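# Set every carton flat on the low platform by suction

## Task

Move every carton onto the low platform so each lies flat, none resting on another and none sticking out past an edge, with the face that was up at the start still up; it only counts if the cartons stay put on their own once the robot lets go.

## Robot and tools

ROBOT: one arm on a base, which may sit tilted on a mounting block or post. Instead of fingers it carries a vacuum cup. Its reference point, the cup point, is the middle of the cup rim while nothing touches the cup, and the cup opens along the cup point's own +z axis. About 4 cm back from the rim the tool gets wider, with body and camera sticking out up to about 9 cm sideways, so leave clearance there. Joints from base outward: waist, shoulder, elbow, forearm roll, wrist pitch, wrist roll. The elbow never quite reaches straight.

FRAME: all poses use the scene frame. Its origin lies on the table surface right under the arm's base; +z is up, and +y is to the left when facing along +x. Positions are in metres; orientations are quaternions written w, x, y, z (w first). The reported cup point position gets less exact at long reach.

ROW FORMAT: every commanded row is 8 plain numbers: x, y, z, qw, qx, qy, qz, suction. The first seven are an absolute target pose for the cup point in the scene frame, not an offset. Suction goes from -1 to 1; above 0.01 means on, 0.01 or less means off, and it keeps its last value.

TOOLS:
- execute_actions(actions): a list of actions run one after another. Each action is a list of 1 to 15 rows; each row lasts one control step (1/30 s), and if fewer than 15 rows are given the last one repeats to fill 15 steps. An empty list only reports state and images. Each target must be within 0.6 m of the cup point's position at the start of that action, measured along each of the cup point's current axes; otherwise the action is refused. If any action is malformed, or the first one fails this check against the latest reported state, nothing in the call runs. Repeat the wanted quaternion in every row, since the reported one may have drifted.
- move(target, speed, blocking): drives the cup point in a straight line toward one 8-number row (absolute pose plus suction, suction applied at the start). speed is the top path speed in m/s, 0.002 to 0.5, default 0.25; turning is capped at twice that in rad/s. Paths last 0.5 to 10 s and stop after 10 s even if short of the target. It does not avoid obstacles, may overshoot the set speed (especially with a nearly straight arm) and can stray from the line. blocking=false returns after 0.5 s while the arm keeps going; then further rows and moves are refused until wait or stop reports the end.
- wait(seconds): 0 to 10; the arm holds its last command, and a running move continues; returns early when that move ends.
- stop(): brakes a running move; braking needs room, more after a fast move. Suction is unchanged.
- zoom_image(camera, region): camera is one of cam_head_left, cam_head_right, cam_high, cam_low (504x504) or cam_wrist (616x616); region is [x0, y0, x1, y1] in pixels from the top-left, no bigger than 504 by 504.
- finished_scene(scene): ends the current scene, given its number; irreversible. Only call it once the cartons lie correctly and will stay that way.

CONTROL: each step, the commanded pose is clipped to at most 70 mm and 16 degrees away from the measured pose, then reached by damped inverse kinematics, with position favoured over orientation. Far targets can take several actions; after an action the arm only continues up to the last clipped pose, so send the remainder next. Joint targets move at most 3.14 rad/s, with all joints slowed together.

RESULTS: the state line gives the cup point's position and quaternion, linear and angular velocities, joint positions and joint torques (torques include offsets and noise and are nonzero even in free air). "Hand target" is the pose currently being driven toward. Calls that ran actions list cup positions at some steps; HELD marks steps where the row was partly held back. "pose unreachable" means the clearance check (which treats the mount as part of the arm) altered or blocked the command. A move adds a "move:" line: the ending (done = at rest near target; otherwise off_target, moving, held, fault) and limits that acted (paced = pose clipped; held = some steps blocked, after which the arm may go faster than speed), plus distance to target. suction_measured shows the vacuum: near 0 with no seal, about 0.83 or more when airtight, lower with leaks; part_present turns 1 at 0.50 and back to 0 under 0.45.

GRASPING: switch suction on and press the 36 mm rim squarely onto a smooth flat carton face, so the whole rim touches; avoid edges, seams or holes under it. Under vacuum the cup shortens, so a held carton sits up to about 12 mm nearer the tool than the cup point suggests; vacuum can even lift a carton without tool motion. To release, set the carton down on the platform first, then turn suction off, and back away at least 15 mm. If the cup grabs the table, switch suction off to free it. Keep each carton's top face up; don't stack them or let them overhang.

AVOID: dropping or knocking anything off the table, fast impacts and pressing far past a contact (faster and deeper means harder hits). Contact torque reaching a joint's limit (waist 54.6, shoulder 54.6, elbow 45.5, forearm roll 24.5, wrist pitch 17.2, wrist roll 17.2 N m) causes a torque fault: the arm backs off, freezes 10 s and drops the rest of the call. Long loaded holds heat motors: MOTOR HOT warns at 65 °C, and 80 °C brakes the arm (OVER-TEMPERATURE FAULT). Loose items may occasionally get nudged by outside pushes. Quick, smooth, low-effort motion is preferred.

Each tool is called after "Request:" in YAML: its name, and indented under it one key for each argument.

## Session

Request:
execute_actions:
  actions: []

Scene clock: 0.00 s.
end_effector_position=(+0.5988, +0.0051, +0.2544) suction_measured=0.01 part_present=0 end_effector_quat_wxyz=(+0.005, -0.004, +1.000, +0.006) end_effector_velocity=(-0.000, +0.000, -0.001) end_effector_angular_velocity=(+0.000, +0.003, -0.000)
Joint positions: [ 0.001 -0.529 -1.291  0.003 -0.758 -1.569]
Joint velocities: [ 0.001 -0.001 -0.     0.001 -0.002  0.   ]
Joint torques (N m, as the arm reports them, + toward a larger angle): no reading
Motor temperatures (°C, as the motors report them): [22 21 23 23 26 25]
Hand target: +0.599, +0.005, +0.254; +0.005, -0.004, +1.000, +0.006

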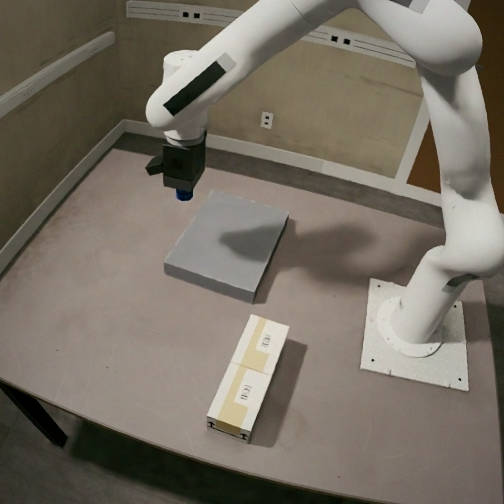

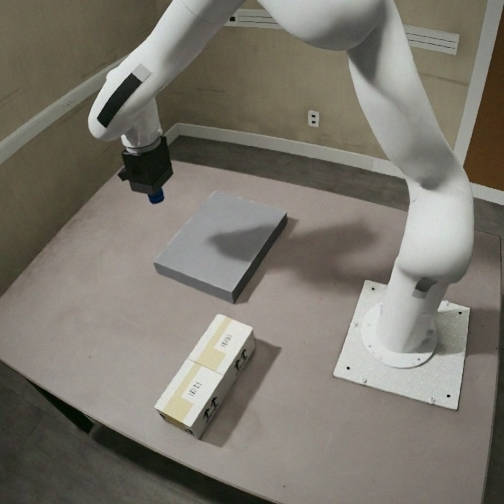

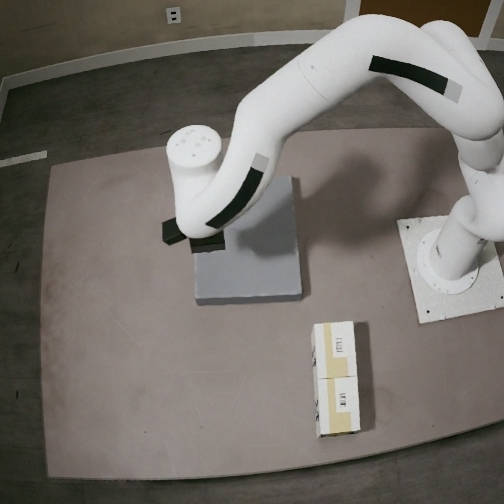

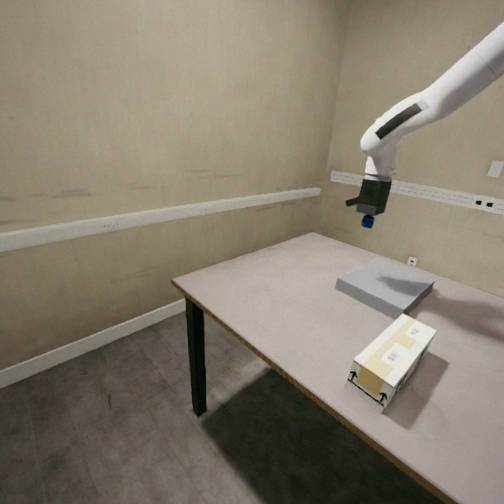

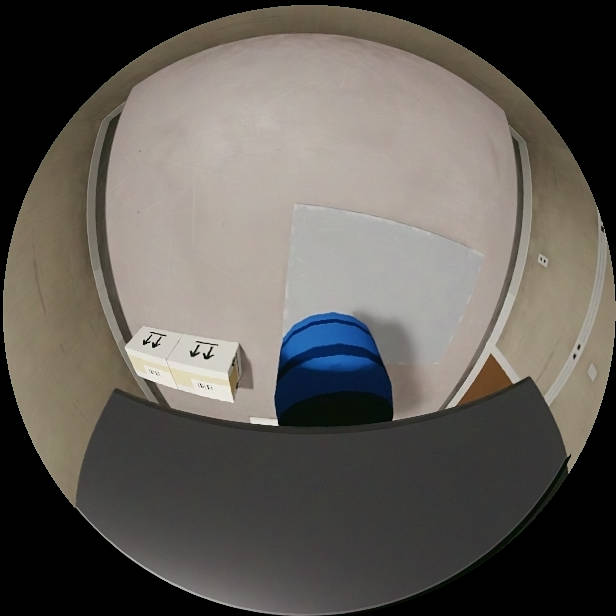

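Request:
move:
  target: [0.345,0.205,0.125,0,0,1,0,0]
  speed: 0.4

Request:
zoom_image:
  camera: "cam_low"
  region: [320, 240, 500, 420]

Scene clock: 5.40 s.
end_effector_position=(+0.3451, +0.2045, +0.1247) suction_measured=0.01 part_present=0 end_effector_quat_wxyz=(-0.000, +0.001, +1.000, +0.000) end_effector_velocity=(-0.002, +0.001, -0.001) end_effector_angular_velocity=(-0.006, -0.000, +0.001)
Joint positions: [ 0.529 -0.359 -0.656 -0.014 -0.307 -1.017]
Joint velocities: [ 0.008 -0.001  0.002 -0.017  0.     0.023]
Joint torques (N m, as the arm reports them, + toward a larger angle): [  0.88  13.02 -13.84  -1.35  -0.02  -0.42]
Motor temperatures (°C, as the motors report them): [22 21 23 23 26 25]
Hand target: +0.345, +0.205, +0.125; -0.000, +0.000, +1.000, +0.000
Off the commanded pose: 0.001 m, 0 deg.
move: done

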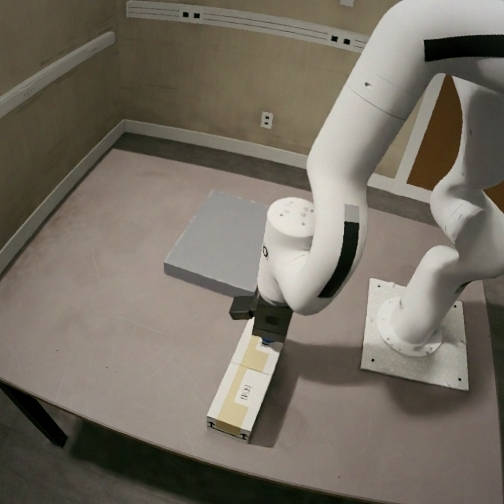

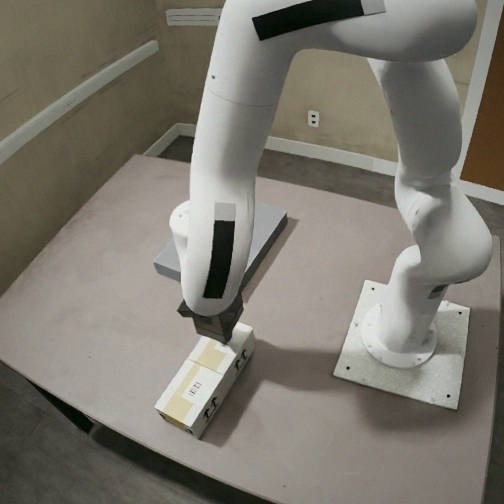

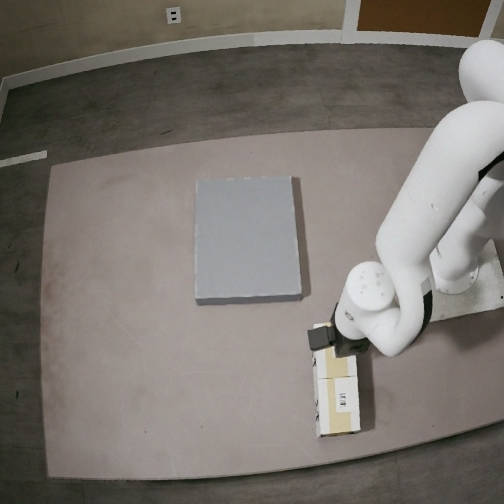

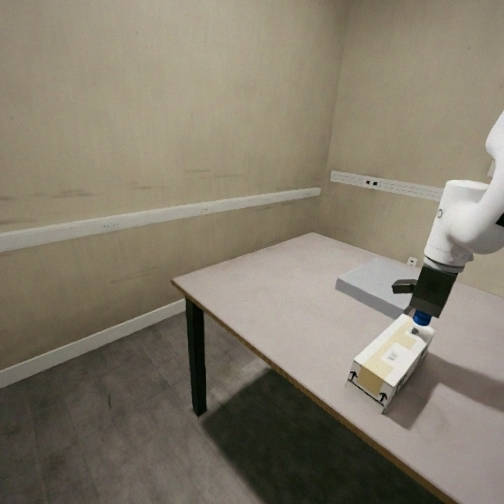

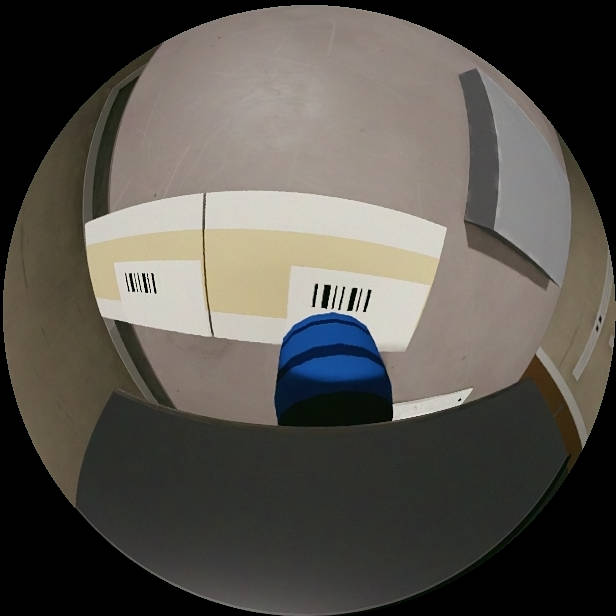

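Region (320, 240, 500, 420) of cam_low's 504x504 image, scaled by 2.800, with more detail than that image has.

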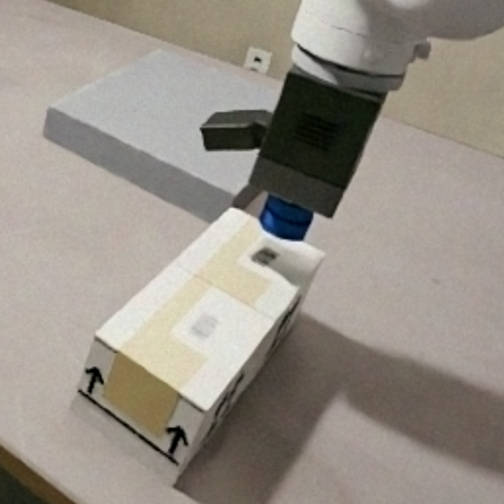

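Request:
move:
  target: [0.366,0.203,0.098,0,0,1,0,0]
  speed: 0.1

Request:
zoom_image:
  camera: "cam_low"
  region: [340, 280, 480, 420]

Scene clock: 8.60 s.
end_effector_position=(+0.3661, +0.2030, +0.0982) suction_measured=0.01 part_present=0 end_effector_quat_wxyz=(+0.000, +0.000, +1.000, -0.000) end_effector_velocity=(+0.000, -0.000, -0.001) end_effector_angular_velocity=(-0.001, +0.001, +0.002)
Joint positions: [ 0.501 -0.454 -0.705 -0.023 -0.261 -1.037]
Joint velocities: [-0.    -0.003 -0.001 -0.     0.001 -0.002]
Joint torques (N m, as the arm reports them, + toward a larger angle): [  1.67  15.18 -13.19  -2.1    0.01  -0.42]
Motor temperatures (°C, as the motors report them): [22 21 23 23 26 25]
Hand target: +0.366, +0.203, +0.098; +0.000, +0.000, +1.000, -0.000
Off the commanded pose: 0.000 m, 0 deg.
move: done

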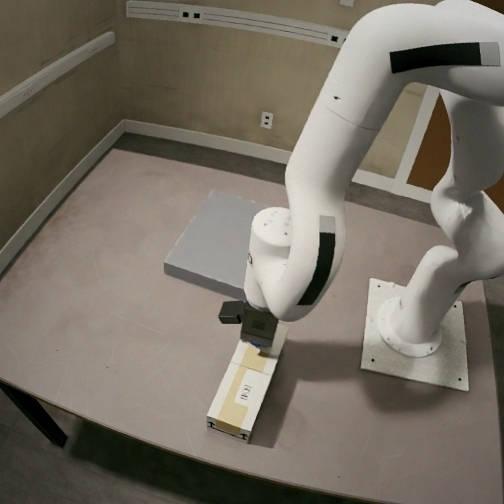

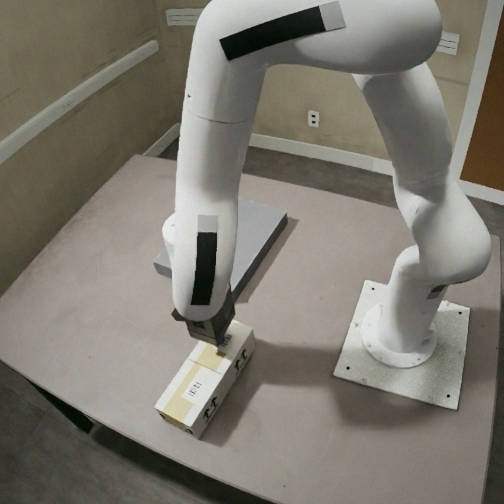

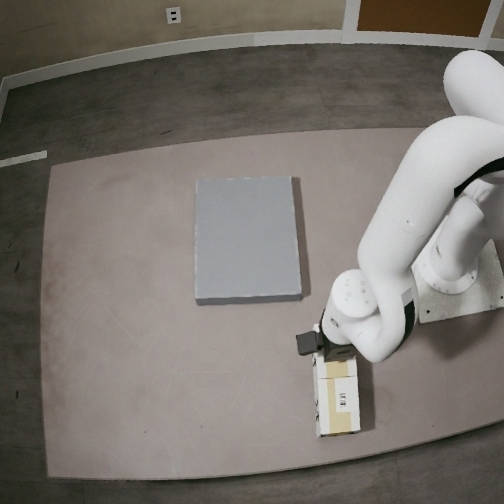

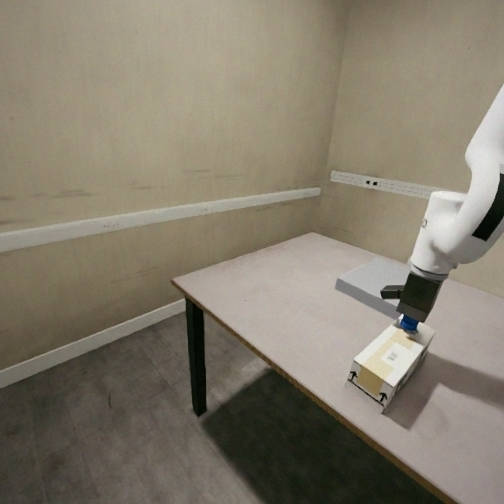

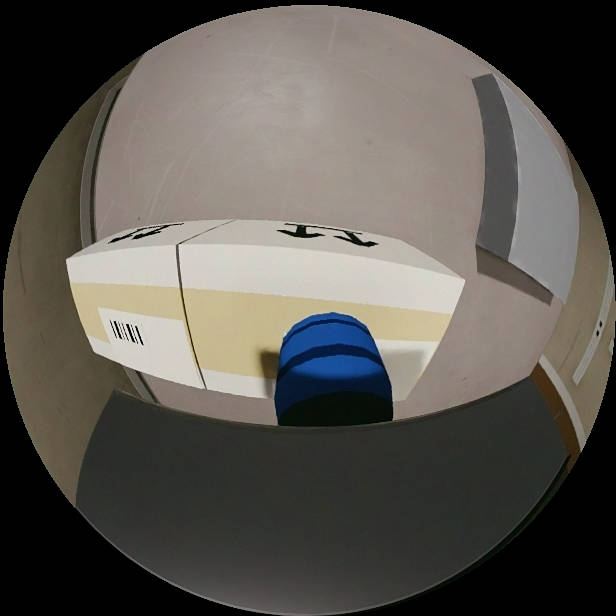

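Region (340, 280, 480, 420) of cam_low's 504x504 image, scaled by 3.600, with more detail than that image has.

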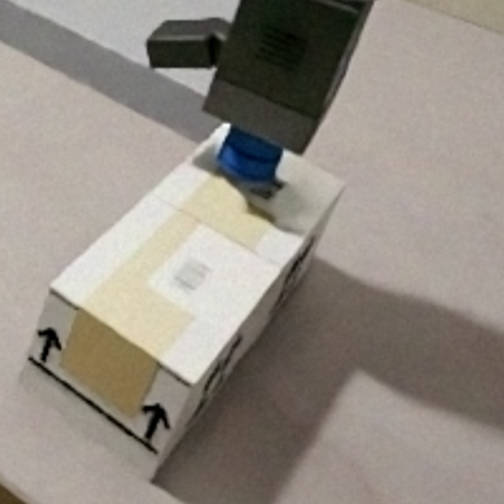

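Request:
move:
  target: [0.362,0.204,0.076,0,0,1,0,1]
  speed: 0.04

Request:
zoom_image:
  camera: "cam_low"
  region: [340, 280, 480, 420]

Scene clock: 13.03 s.
end_effector_position=(+0.3621, +0.2040, +0.0761) suction_measured=0.89 part_present=1 end_effector_quat_wxyz=(+0.000, +0.000, +1.000, -0.000) end_effector_velocity=(+0.001, +0.000, -0.001) end_effector_angular_velocity=(+0.000, -0.001, -0.001)
Joint positions: [ 0.507 -0.504 -0.701 -0.028 -0.207 -1.026]
Joint velocities: [-0.    -0.002 -0.001 -0.001  0.002  0.002]
Joint torques (N m, as the arm reports them, + toward a larger angle): [  0.34  16.84 -13.53  -2.1   -0.11  -0.3 ]
Motor temperatures (°C, as the motors report them): [22 21 23 23 26 25]
Hand target: +0.362, +0.204, +0.076; +0.000, +0.000, +1.000, -0.000
Off the commanded pose: 0.000 m, 0 deg.
move: done

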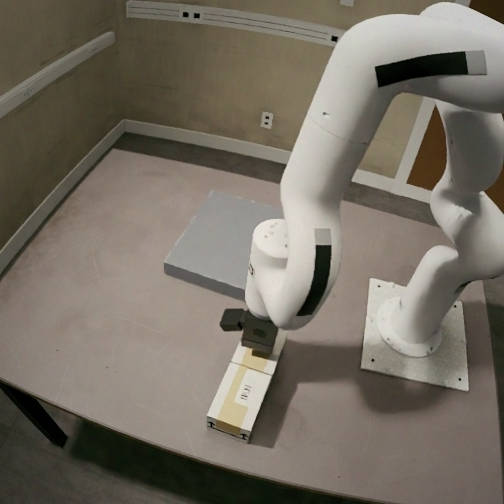

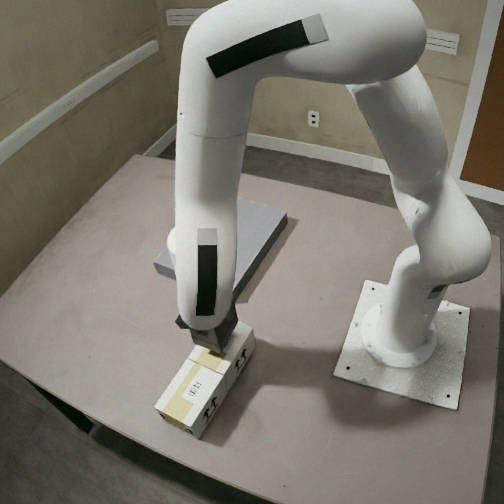

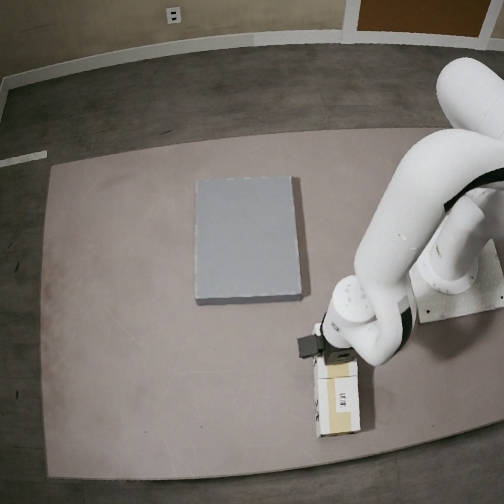

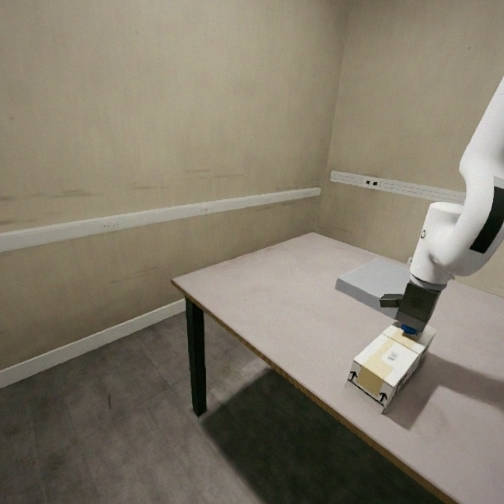

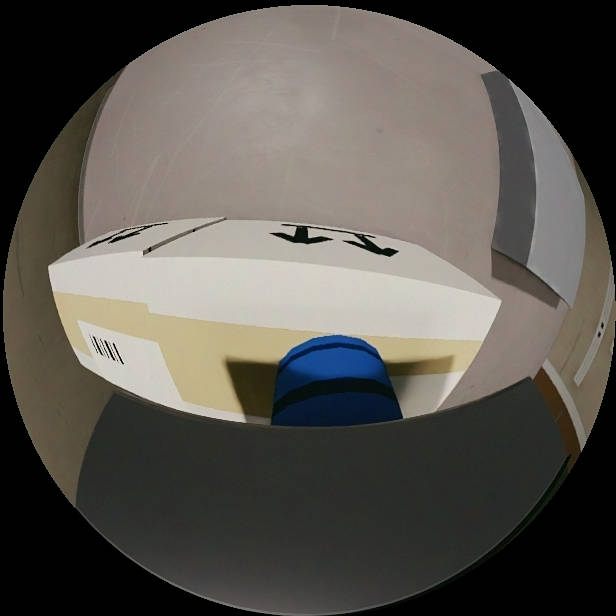

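Region (340, 280, 480, 420) of cam_low's 504x504 image, scaled by 3.600, with more detail than that image has.

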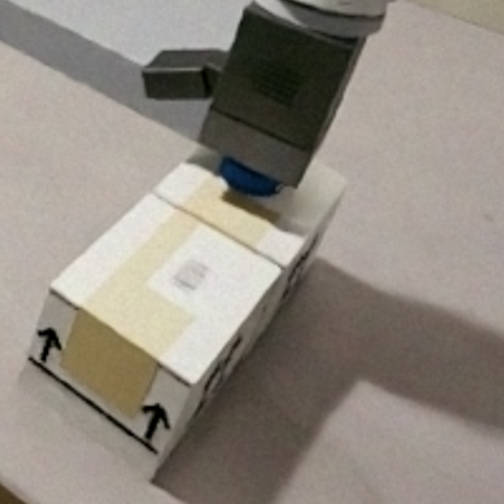

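Request:
move:
  target: [0.37,0.185,0.145,0,0,1,0,1]
  speed: 0.2

Request:
move:
  target: [0.59,-0.08,0.14,0,0,1,0,1]
  speed: 0.35

Request:
zoom_image:
  camera: "cam_low"
  region: [320, 200, 460, 340]

Scene clock: 18.87 s.
end_effector_position=(+0.3697, +0.1850, +0.1446) suction_measured=0.89 part_present=1 end_effector_quat_wxyz=(-0.000, -0.000, +1.000, +0.000) end_effector_velocity=(+0.001, +0.000, +0.002) end_effector_angular_velocity=(+0.001, -0.002, +0.000)
Joint positions: [ 0.459 -0.334 -0.691 -0.016 -0.367 -1.086]
Joint velocities: [-0.     0.004 -0.001  0.002 -0.003 -0.002]
Joint torques (N m, as the arm reports them, + toward a larger angle): [  0.95  14.56 -16.09  -1.64  -0.03  -0.41]
Motor temperatures (°C, as the motors report them): [22 21 23 23 26 25]
Hand target: +0.370, +0.185, +0.145; -0.000, -0.000, +1.000, +0.000
Off the commanded pose: 0.001 m, 0 deg.
move: done

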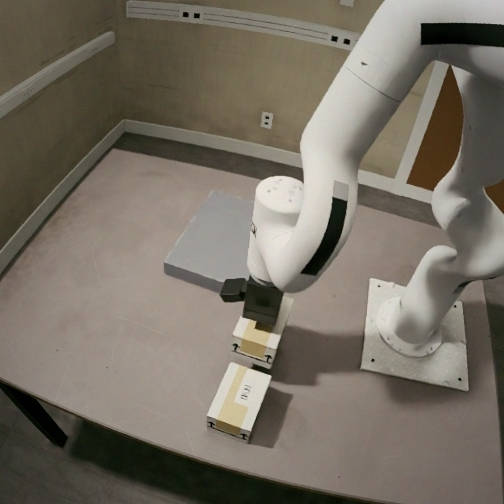

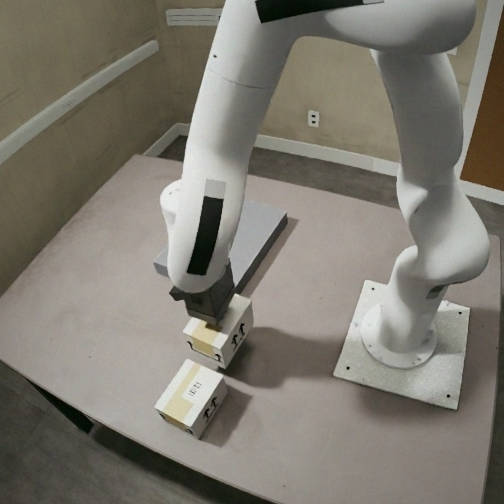

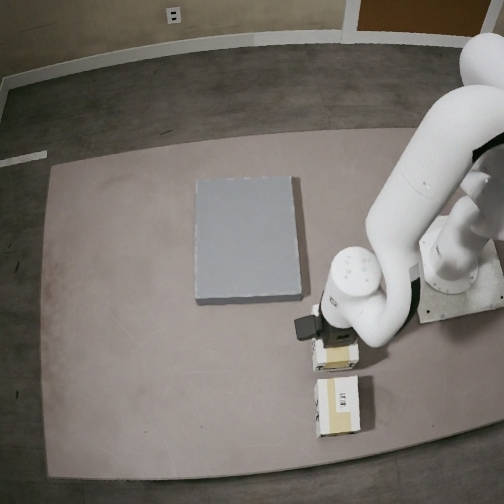

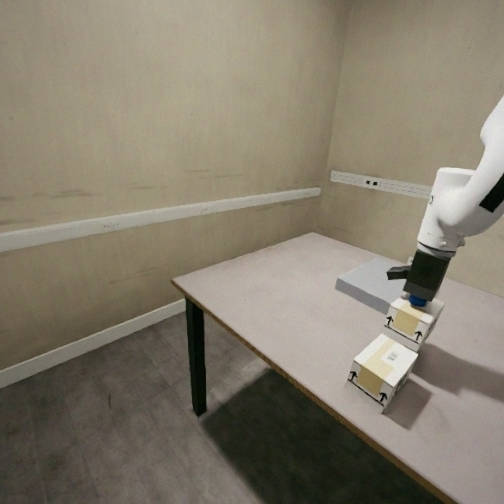

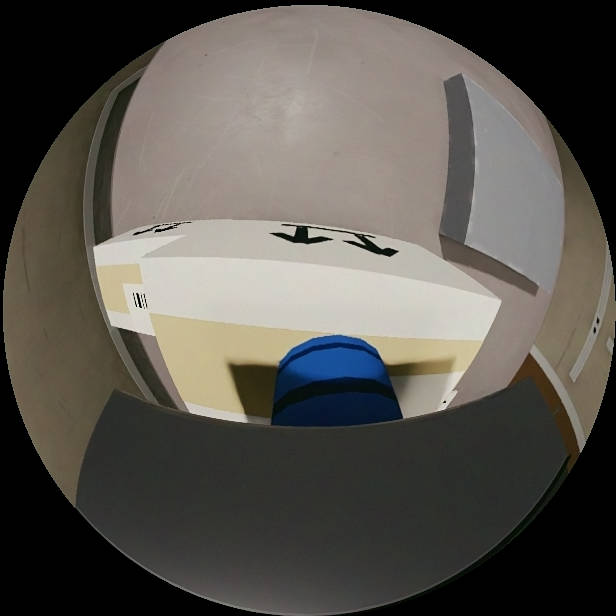

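Scene clock: 20.43 s.
end_effector_position=(+0.5904, -0.0796, +0.1405) suction_measured=0.89 part_present=1 end_effector_quat_wxyz=(+0.000, -0.000, +1.000, -0.001) end_effector_velocity=(+0.001, -0.001, -0.000) end_effector_angular_velocity=(+0.002, -0.001, -0.003)
Joint positions: [-0.137 -0.682 -1.235 -0.022 -0.556 -1.679]
Joint velocities: [-0.003 -0.004 -0.005  0.003 -0.001 -0.002]
Joint torques (N m, as the arm reports them, + toward a larger angle): [  1.64  24.95 -18.41  -1.85   0.    -0.36]
Motor temperatures (°C, as the motors report them): [22 21 23 23 26 25]
Hand target: +0.591, -0.080, +0.140; +0.001, -0.000, +1.000, -0.001
Off the commanded pose: 0.001 m, 0 deg.
move: done

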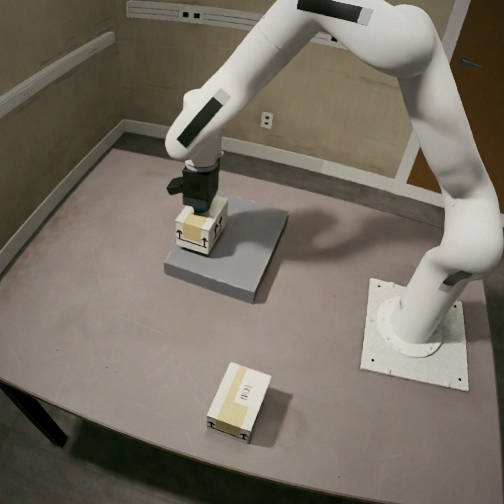

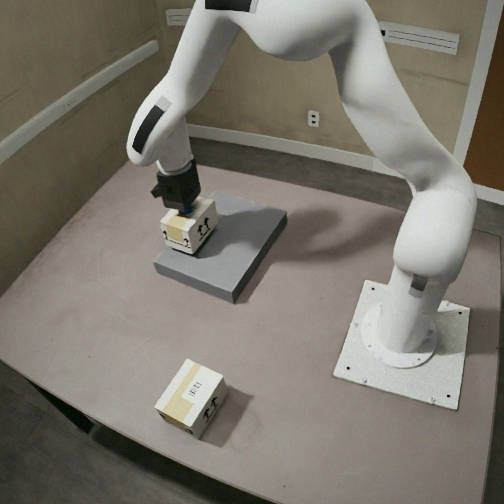

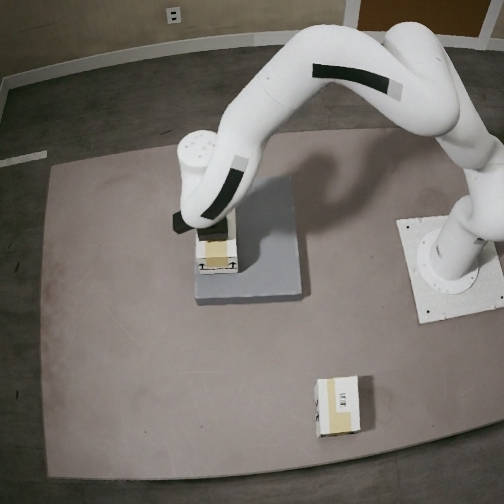

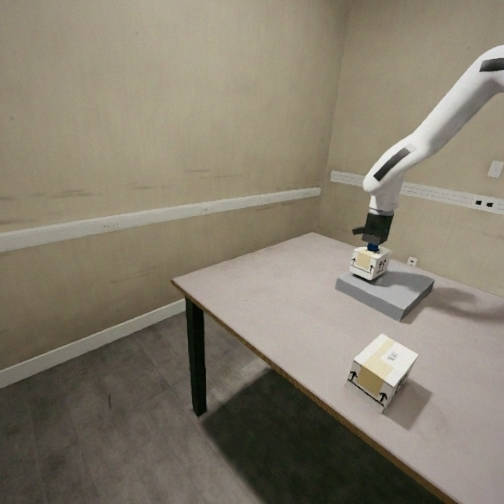

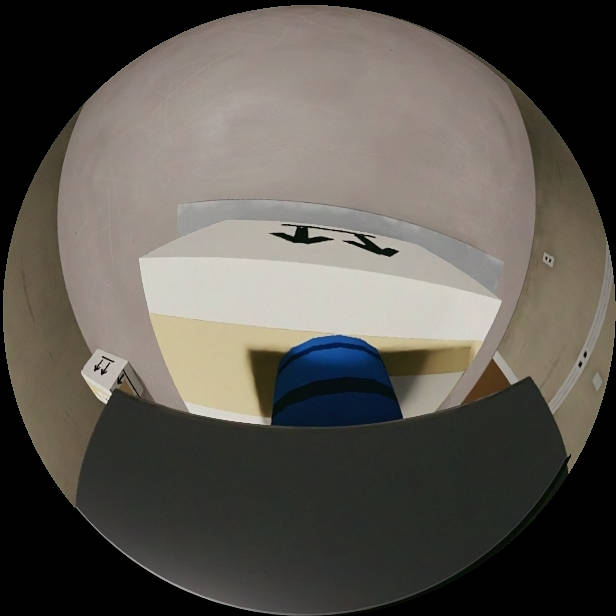

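Region (320, 200, 460, 340) of cam_low's 504x504 image, scaled by 3.600, with more detail than that image has.

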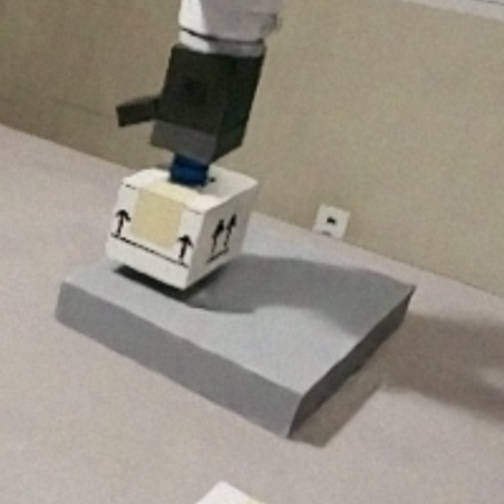

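Margin about 12 mm; shifting inward while lowering.

Request:
move:
  target: [0.577,-0.08,0.12,0,0,1,0,1]
  speed: 0.04

Request:
zoom_image:
  camera: "cam_low"
  region: [330, 230, 420, 320]

Scene clock: 26.60 s.
end_effector_position=(+0.5776, -0.0801, +0.1209) suction_measured=0.89 part_present=1 end_effector_quat_wxyz=(+0.000, +0.000, +1.000, -0.000) end_effector_velocity=(-0.000, +0.000, -0.000) end_effector_angular_velocity=(-0.001, -0.002, +0.002)
Joint positions: [-0.141 -0.69  -1.191 -0.022 -0.505 -1.682]
Joint velocities: [ 0.001  0.     0.002 -0.001  0.003 -0.   ]
Joint torques (N m, as the arm reports them, + toward a larger angle): [  0.34  18.89 -15.    -2.02   0.95  -0.33]
Motor temperatures (°C, as the motors report them): [22 21 23 23 26 25]
Hand target: +0.577, -0.080, +0.120; -0.000, +0.000, +1.000, -0.000
Off the commanded pose: 0.001 m, 0 deg.
move: done

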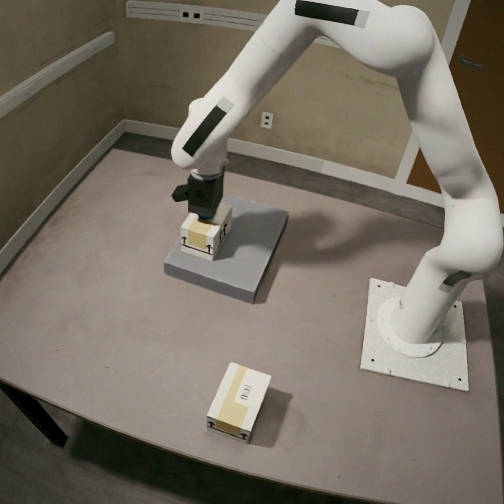

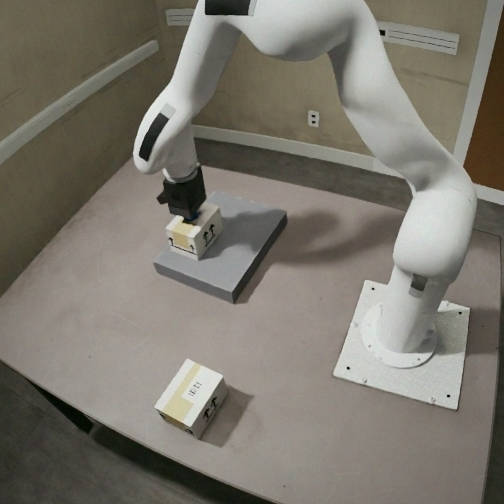

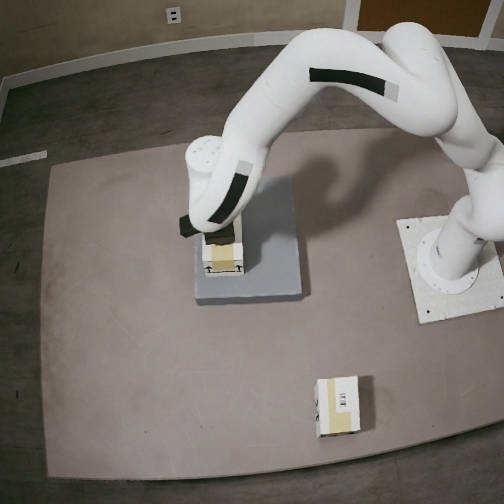

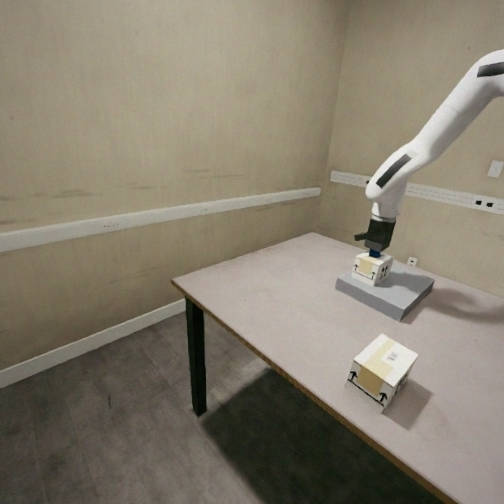

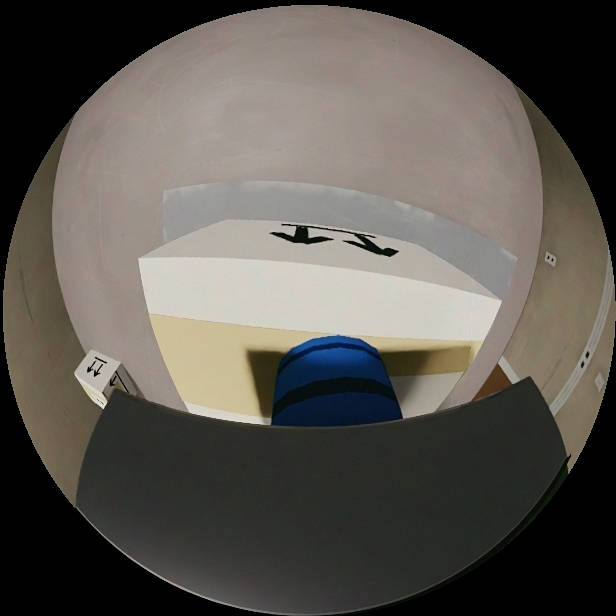

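Region (330, 230, 420, 320) of cam_low's 504x504 image, scaled by 5.600, with more detail than that image has.

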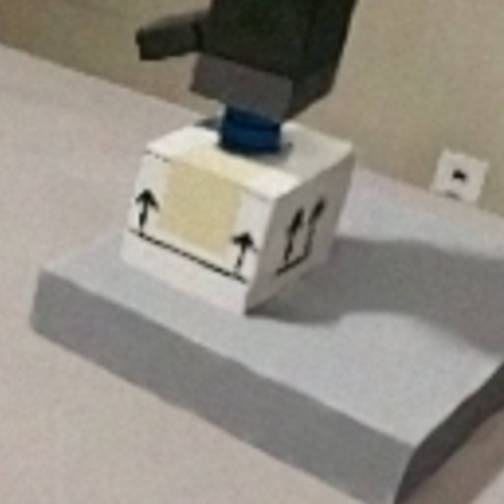

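Request:
execute_actions:
  actions:
    - [[0.577,-0.08,0.1215,0,0,1,0,0]]

Request:
move:
  target: [0.577,-0.08,0.165,0,0,1,0,0]
  speed: 0.2

Request:
move:
  target: [0.373,0.333,0.10,0,0,1,0,0]
  speed: 0.45

Scene clock: 31.03 s.
end_effector_position=(+0.5768, -0.0801, +0.1210) suction_measured=0.01 part_present=0 end_effector_quat_wxyz=(-0.000, +0.000, +1.000, -0.000) end_effector_velocity=(-0.002, +0.001, -0.000) end_effector_angular_velocity=(+0.001, +0.008, +0.000)
Joint positions: [-0.142 -0.689 -1.19  -0.022 -0.506 -1.683]
Joint velocities: [ 0.001 -0.     0.001  0.001 -0.007  0.   ]
Joint torques (N m, as the arm reports them, + toward a larger angle): [ 0.47 15.53 -9.71 -1.96 -1.05 -0.35]
Motor temperatures (°C, as the motors report them): [22 21 23 23 26 25]
Hand target: +0.577, -0.080, +0.121; +0.000, -0.000, +1.000, -0.000
Off the commanded pose: 0.001 m, 0 deg.
Step readings (end_effector_position):
0: (+0.5772, -0.0801, +0.1203)
1: (+0.5772, -0.0801, +0.1204)
2: (+0.5772, -0.0801, +0.1207)
4: (+0.5771, -0.0801, +0.1208)
8: (+0.5771, -0.0801, +0.1209)
15: end_effector_position above

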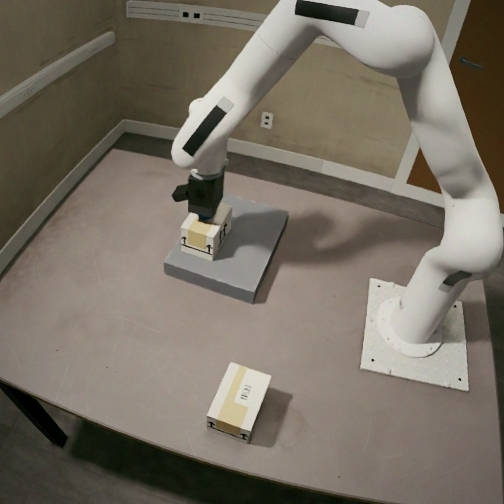

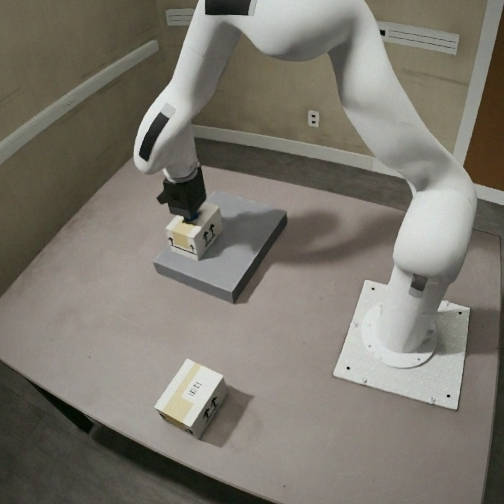

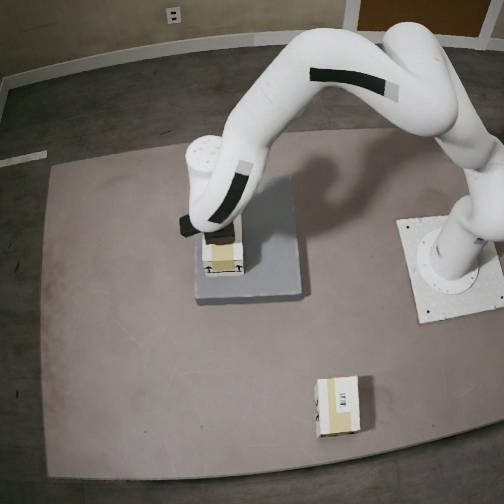

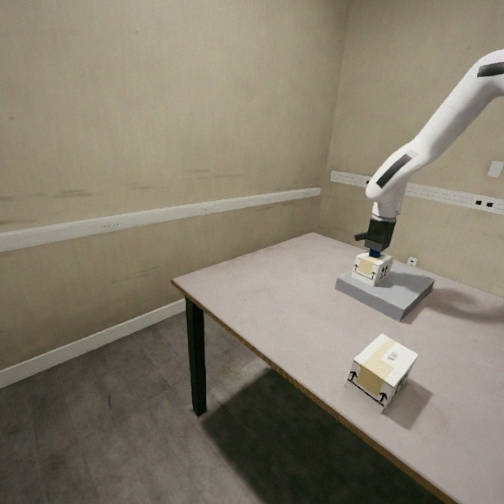

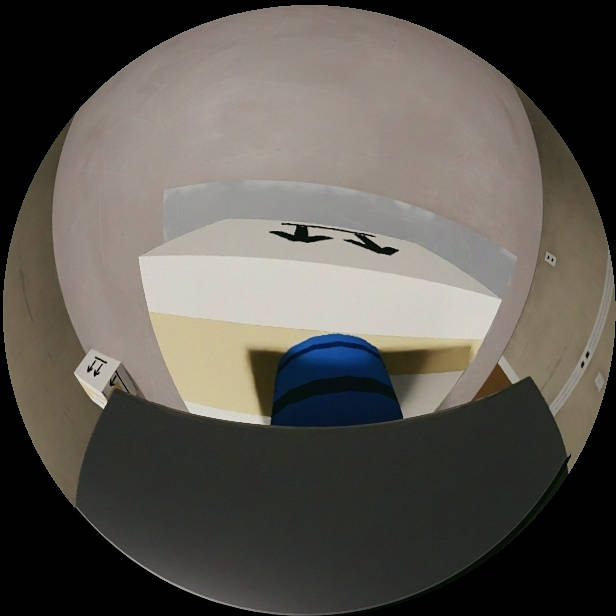

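Scene clock: 31.83 s.
end_effector_position=(+0.5767, -0.0799, +0.1646) suction_measured=0.01 part_present=0 end_effector_quat_wxyz=(-0.000, -0.000, +1.000, +0.000) end_effector_velocity=(+0.001, +0.000, +0.002) end_effector_angular_velocity=(-0.001, -0.003, +0.003)
Joint positions: [-0.141 -0.618 -1.196 -0.019 -0.583 -1.686]
Joint velocities: [ 0.001  0.003 -0.002 -0.001 -0.001 -0.001]
Joint torques (N m, as the arm reports them, + toward a larger angle): [  1.68  21.47 -17.32  -1.83   0.05  -0.36]
Motor temperatures (°C, as the motors report them): [22 21 23 23 26 25]
Hand target: +0.577, -0.080, +0.165; +0.000, -0.000, +1.000, +0.000
Off the commanded pose: 0.001 m, 0 deg.
move: done

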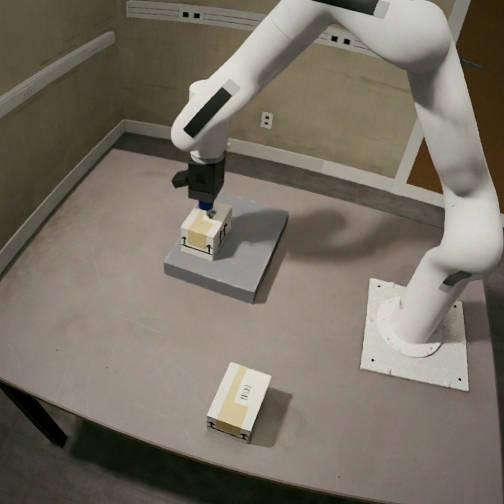

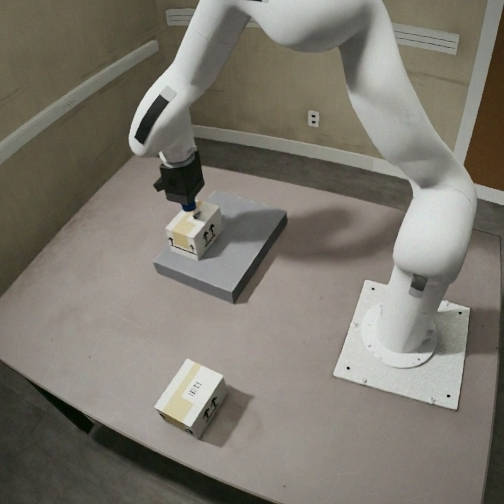

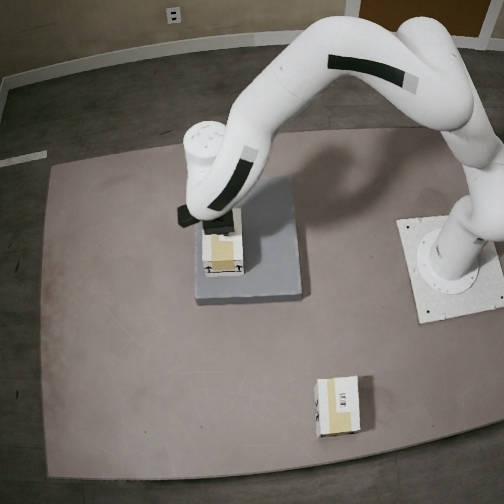

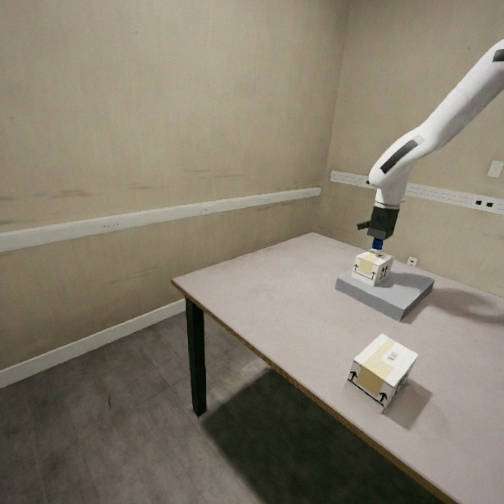

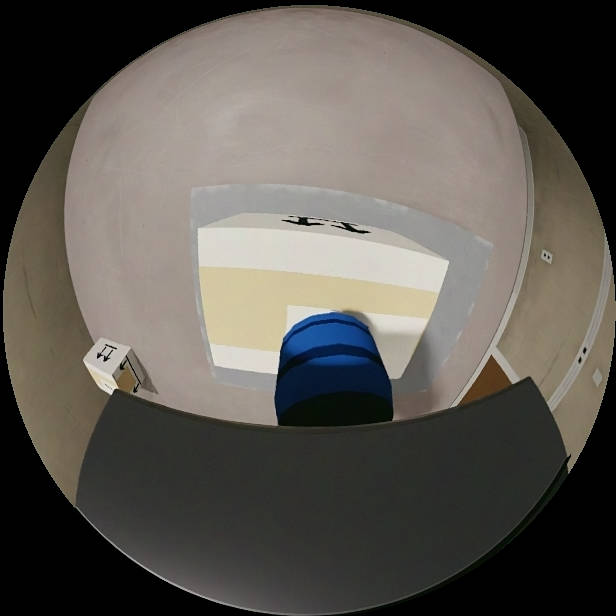

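Scene clock: 33.53 s.
end_effector_position=(+0.3725, +0.3327, +0.0999) suction_measured=0.01 part_present=0 end_effector_quat_wxyz=(-0.001, +0.000, +1.000, +0.001) end_effector_velocity=(-0.002, +0.002, -0.001) end_effector_angular_velocity=(-0.004, +0.000, -0.002)
Joint positions: [ 0.72  -0.588 -0.938 -0.002 -0.36  -0.839]
Joint velocities: [ 0.006 -0.004 -0.003 -0.008 -0.001  0.015]
Joint torques (N m, as the arm reports them, + toward a larger angle): [  1.06  18.62 -14.97  -2.06  -0.05  -0.36]
Motor temperatures (°C, as the motors report them): [22 22 23 23 26 25]
Hand target: +0.372, +0.333, +0.100; -0.001, +0.000, +1.000, +0.001
Off the commanded pose: 0.001 m, 0 deg.
move: done; limits=paced

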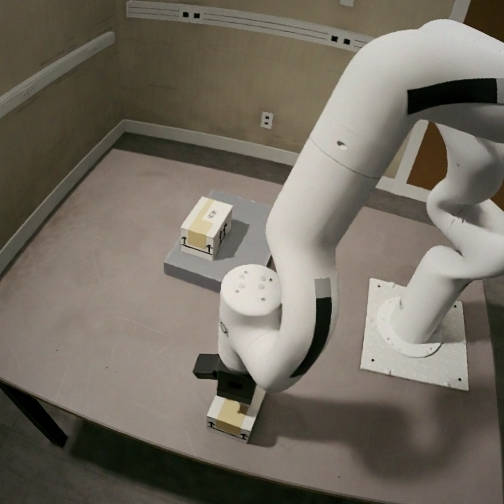

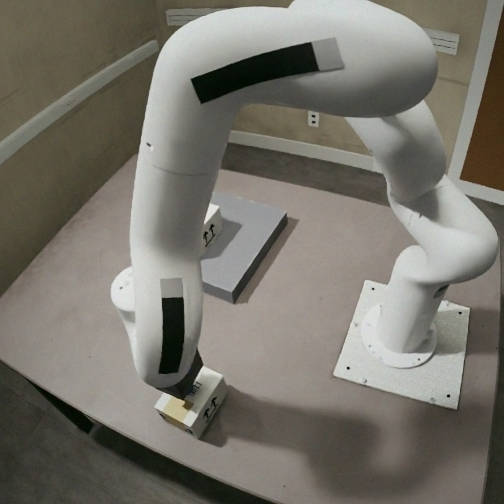

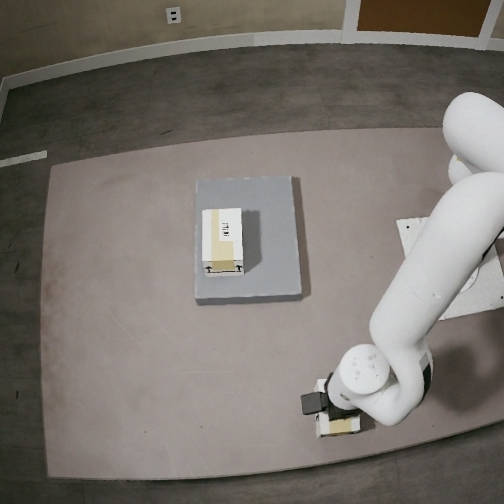

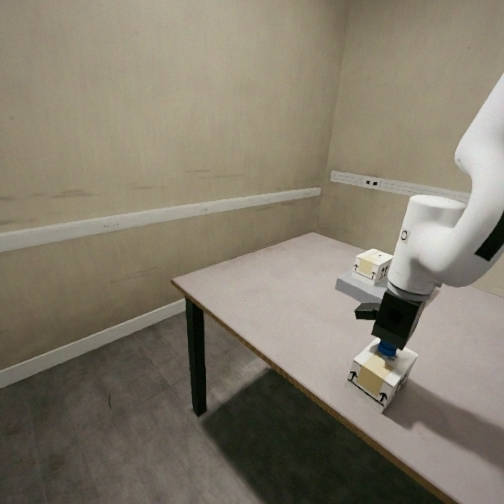

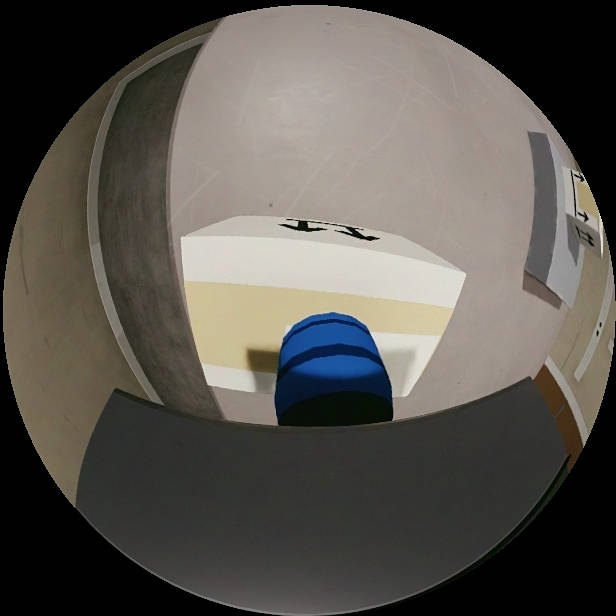

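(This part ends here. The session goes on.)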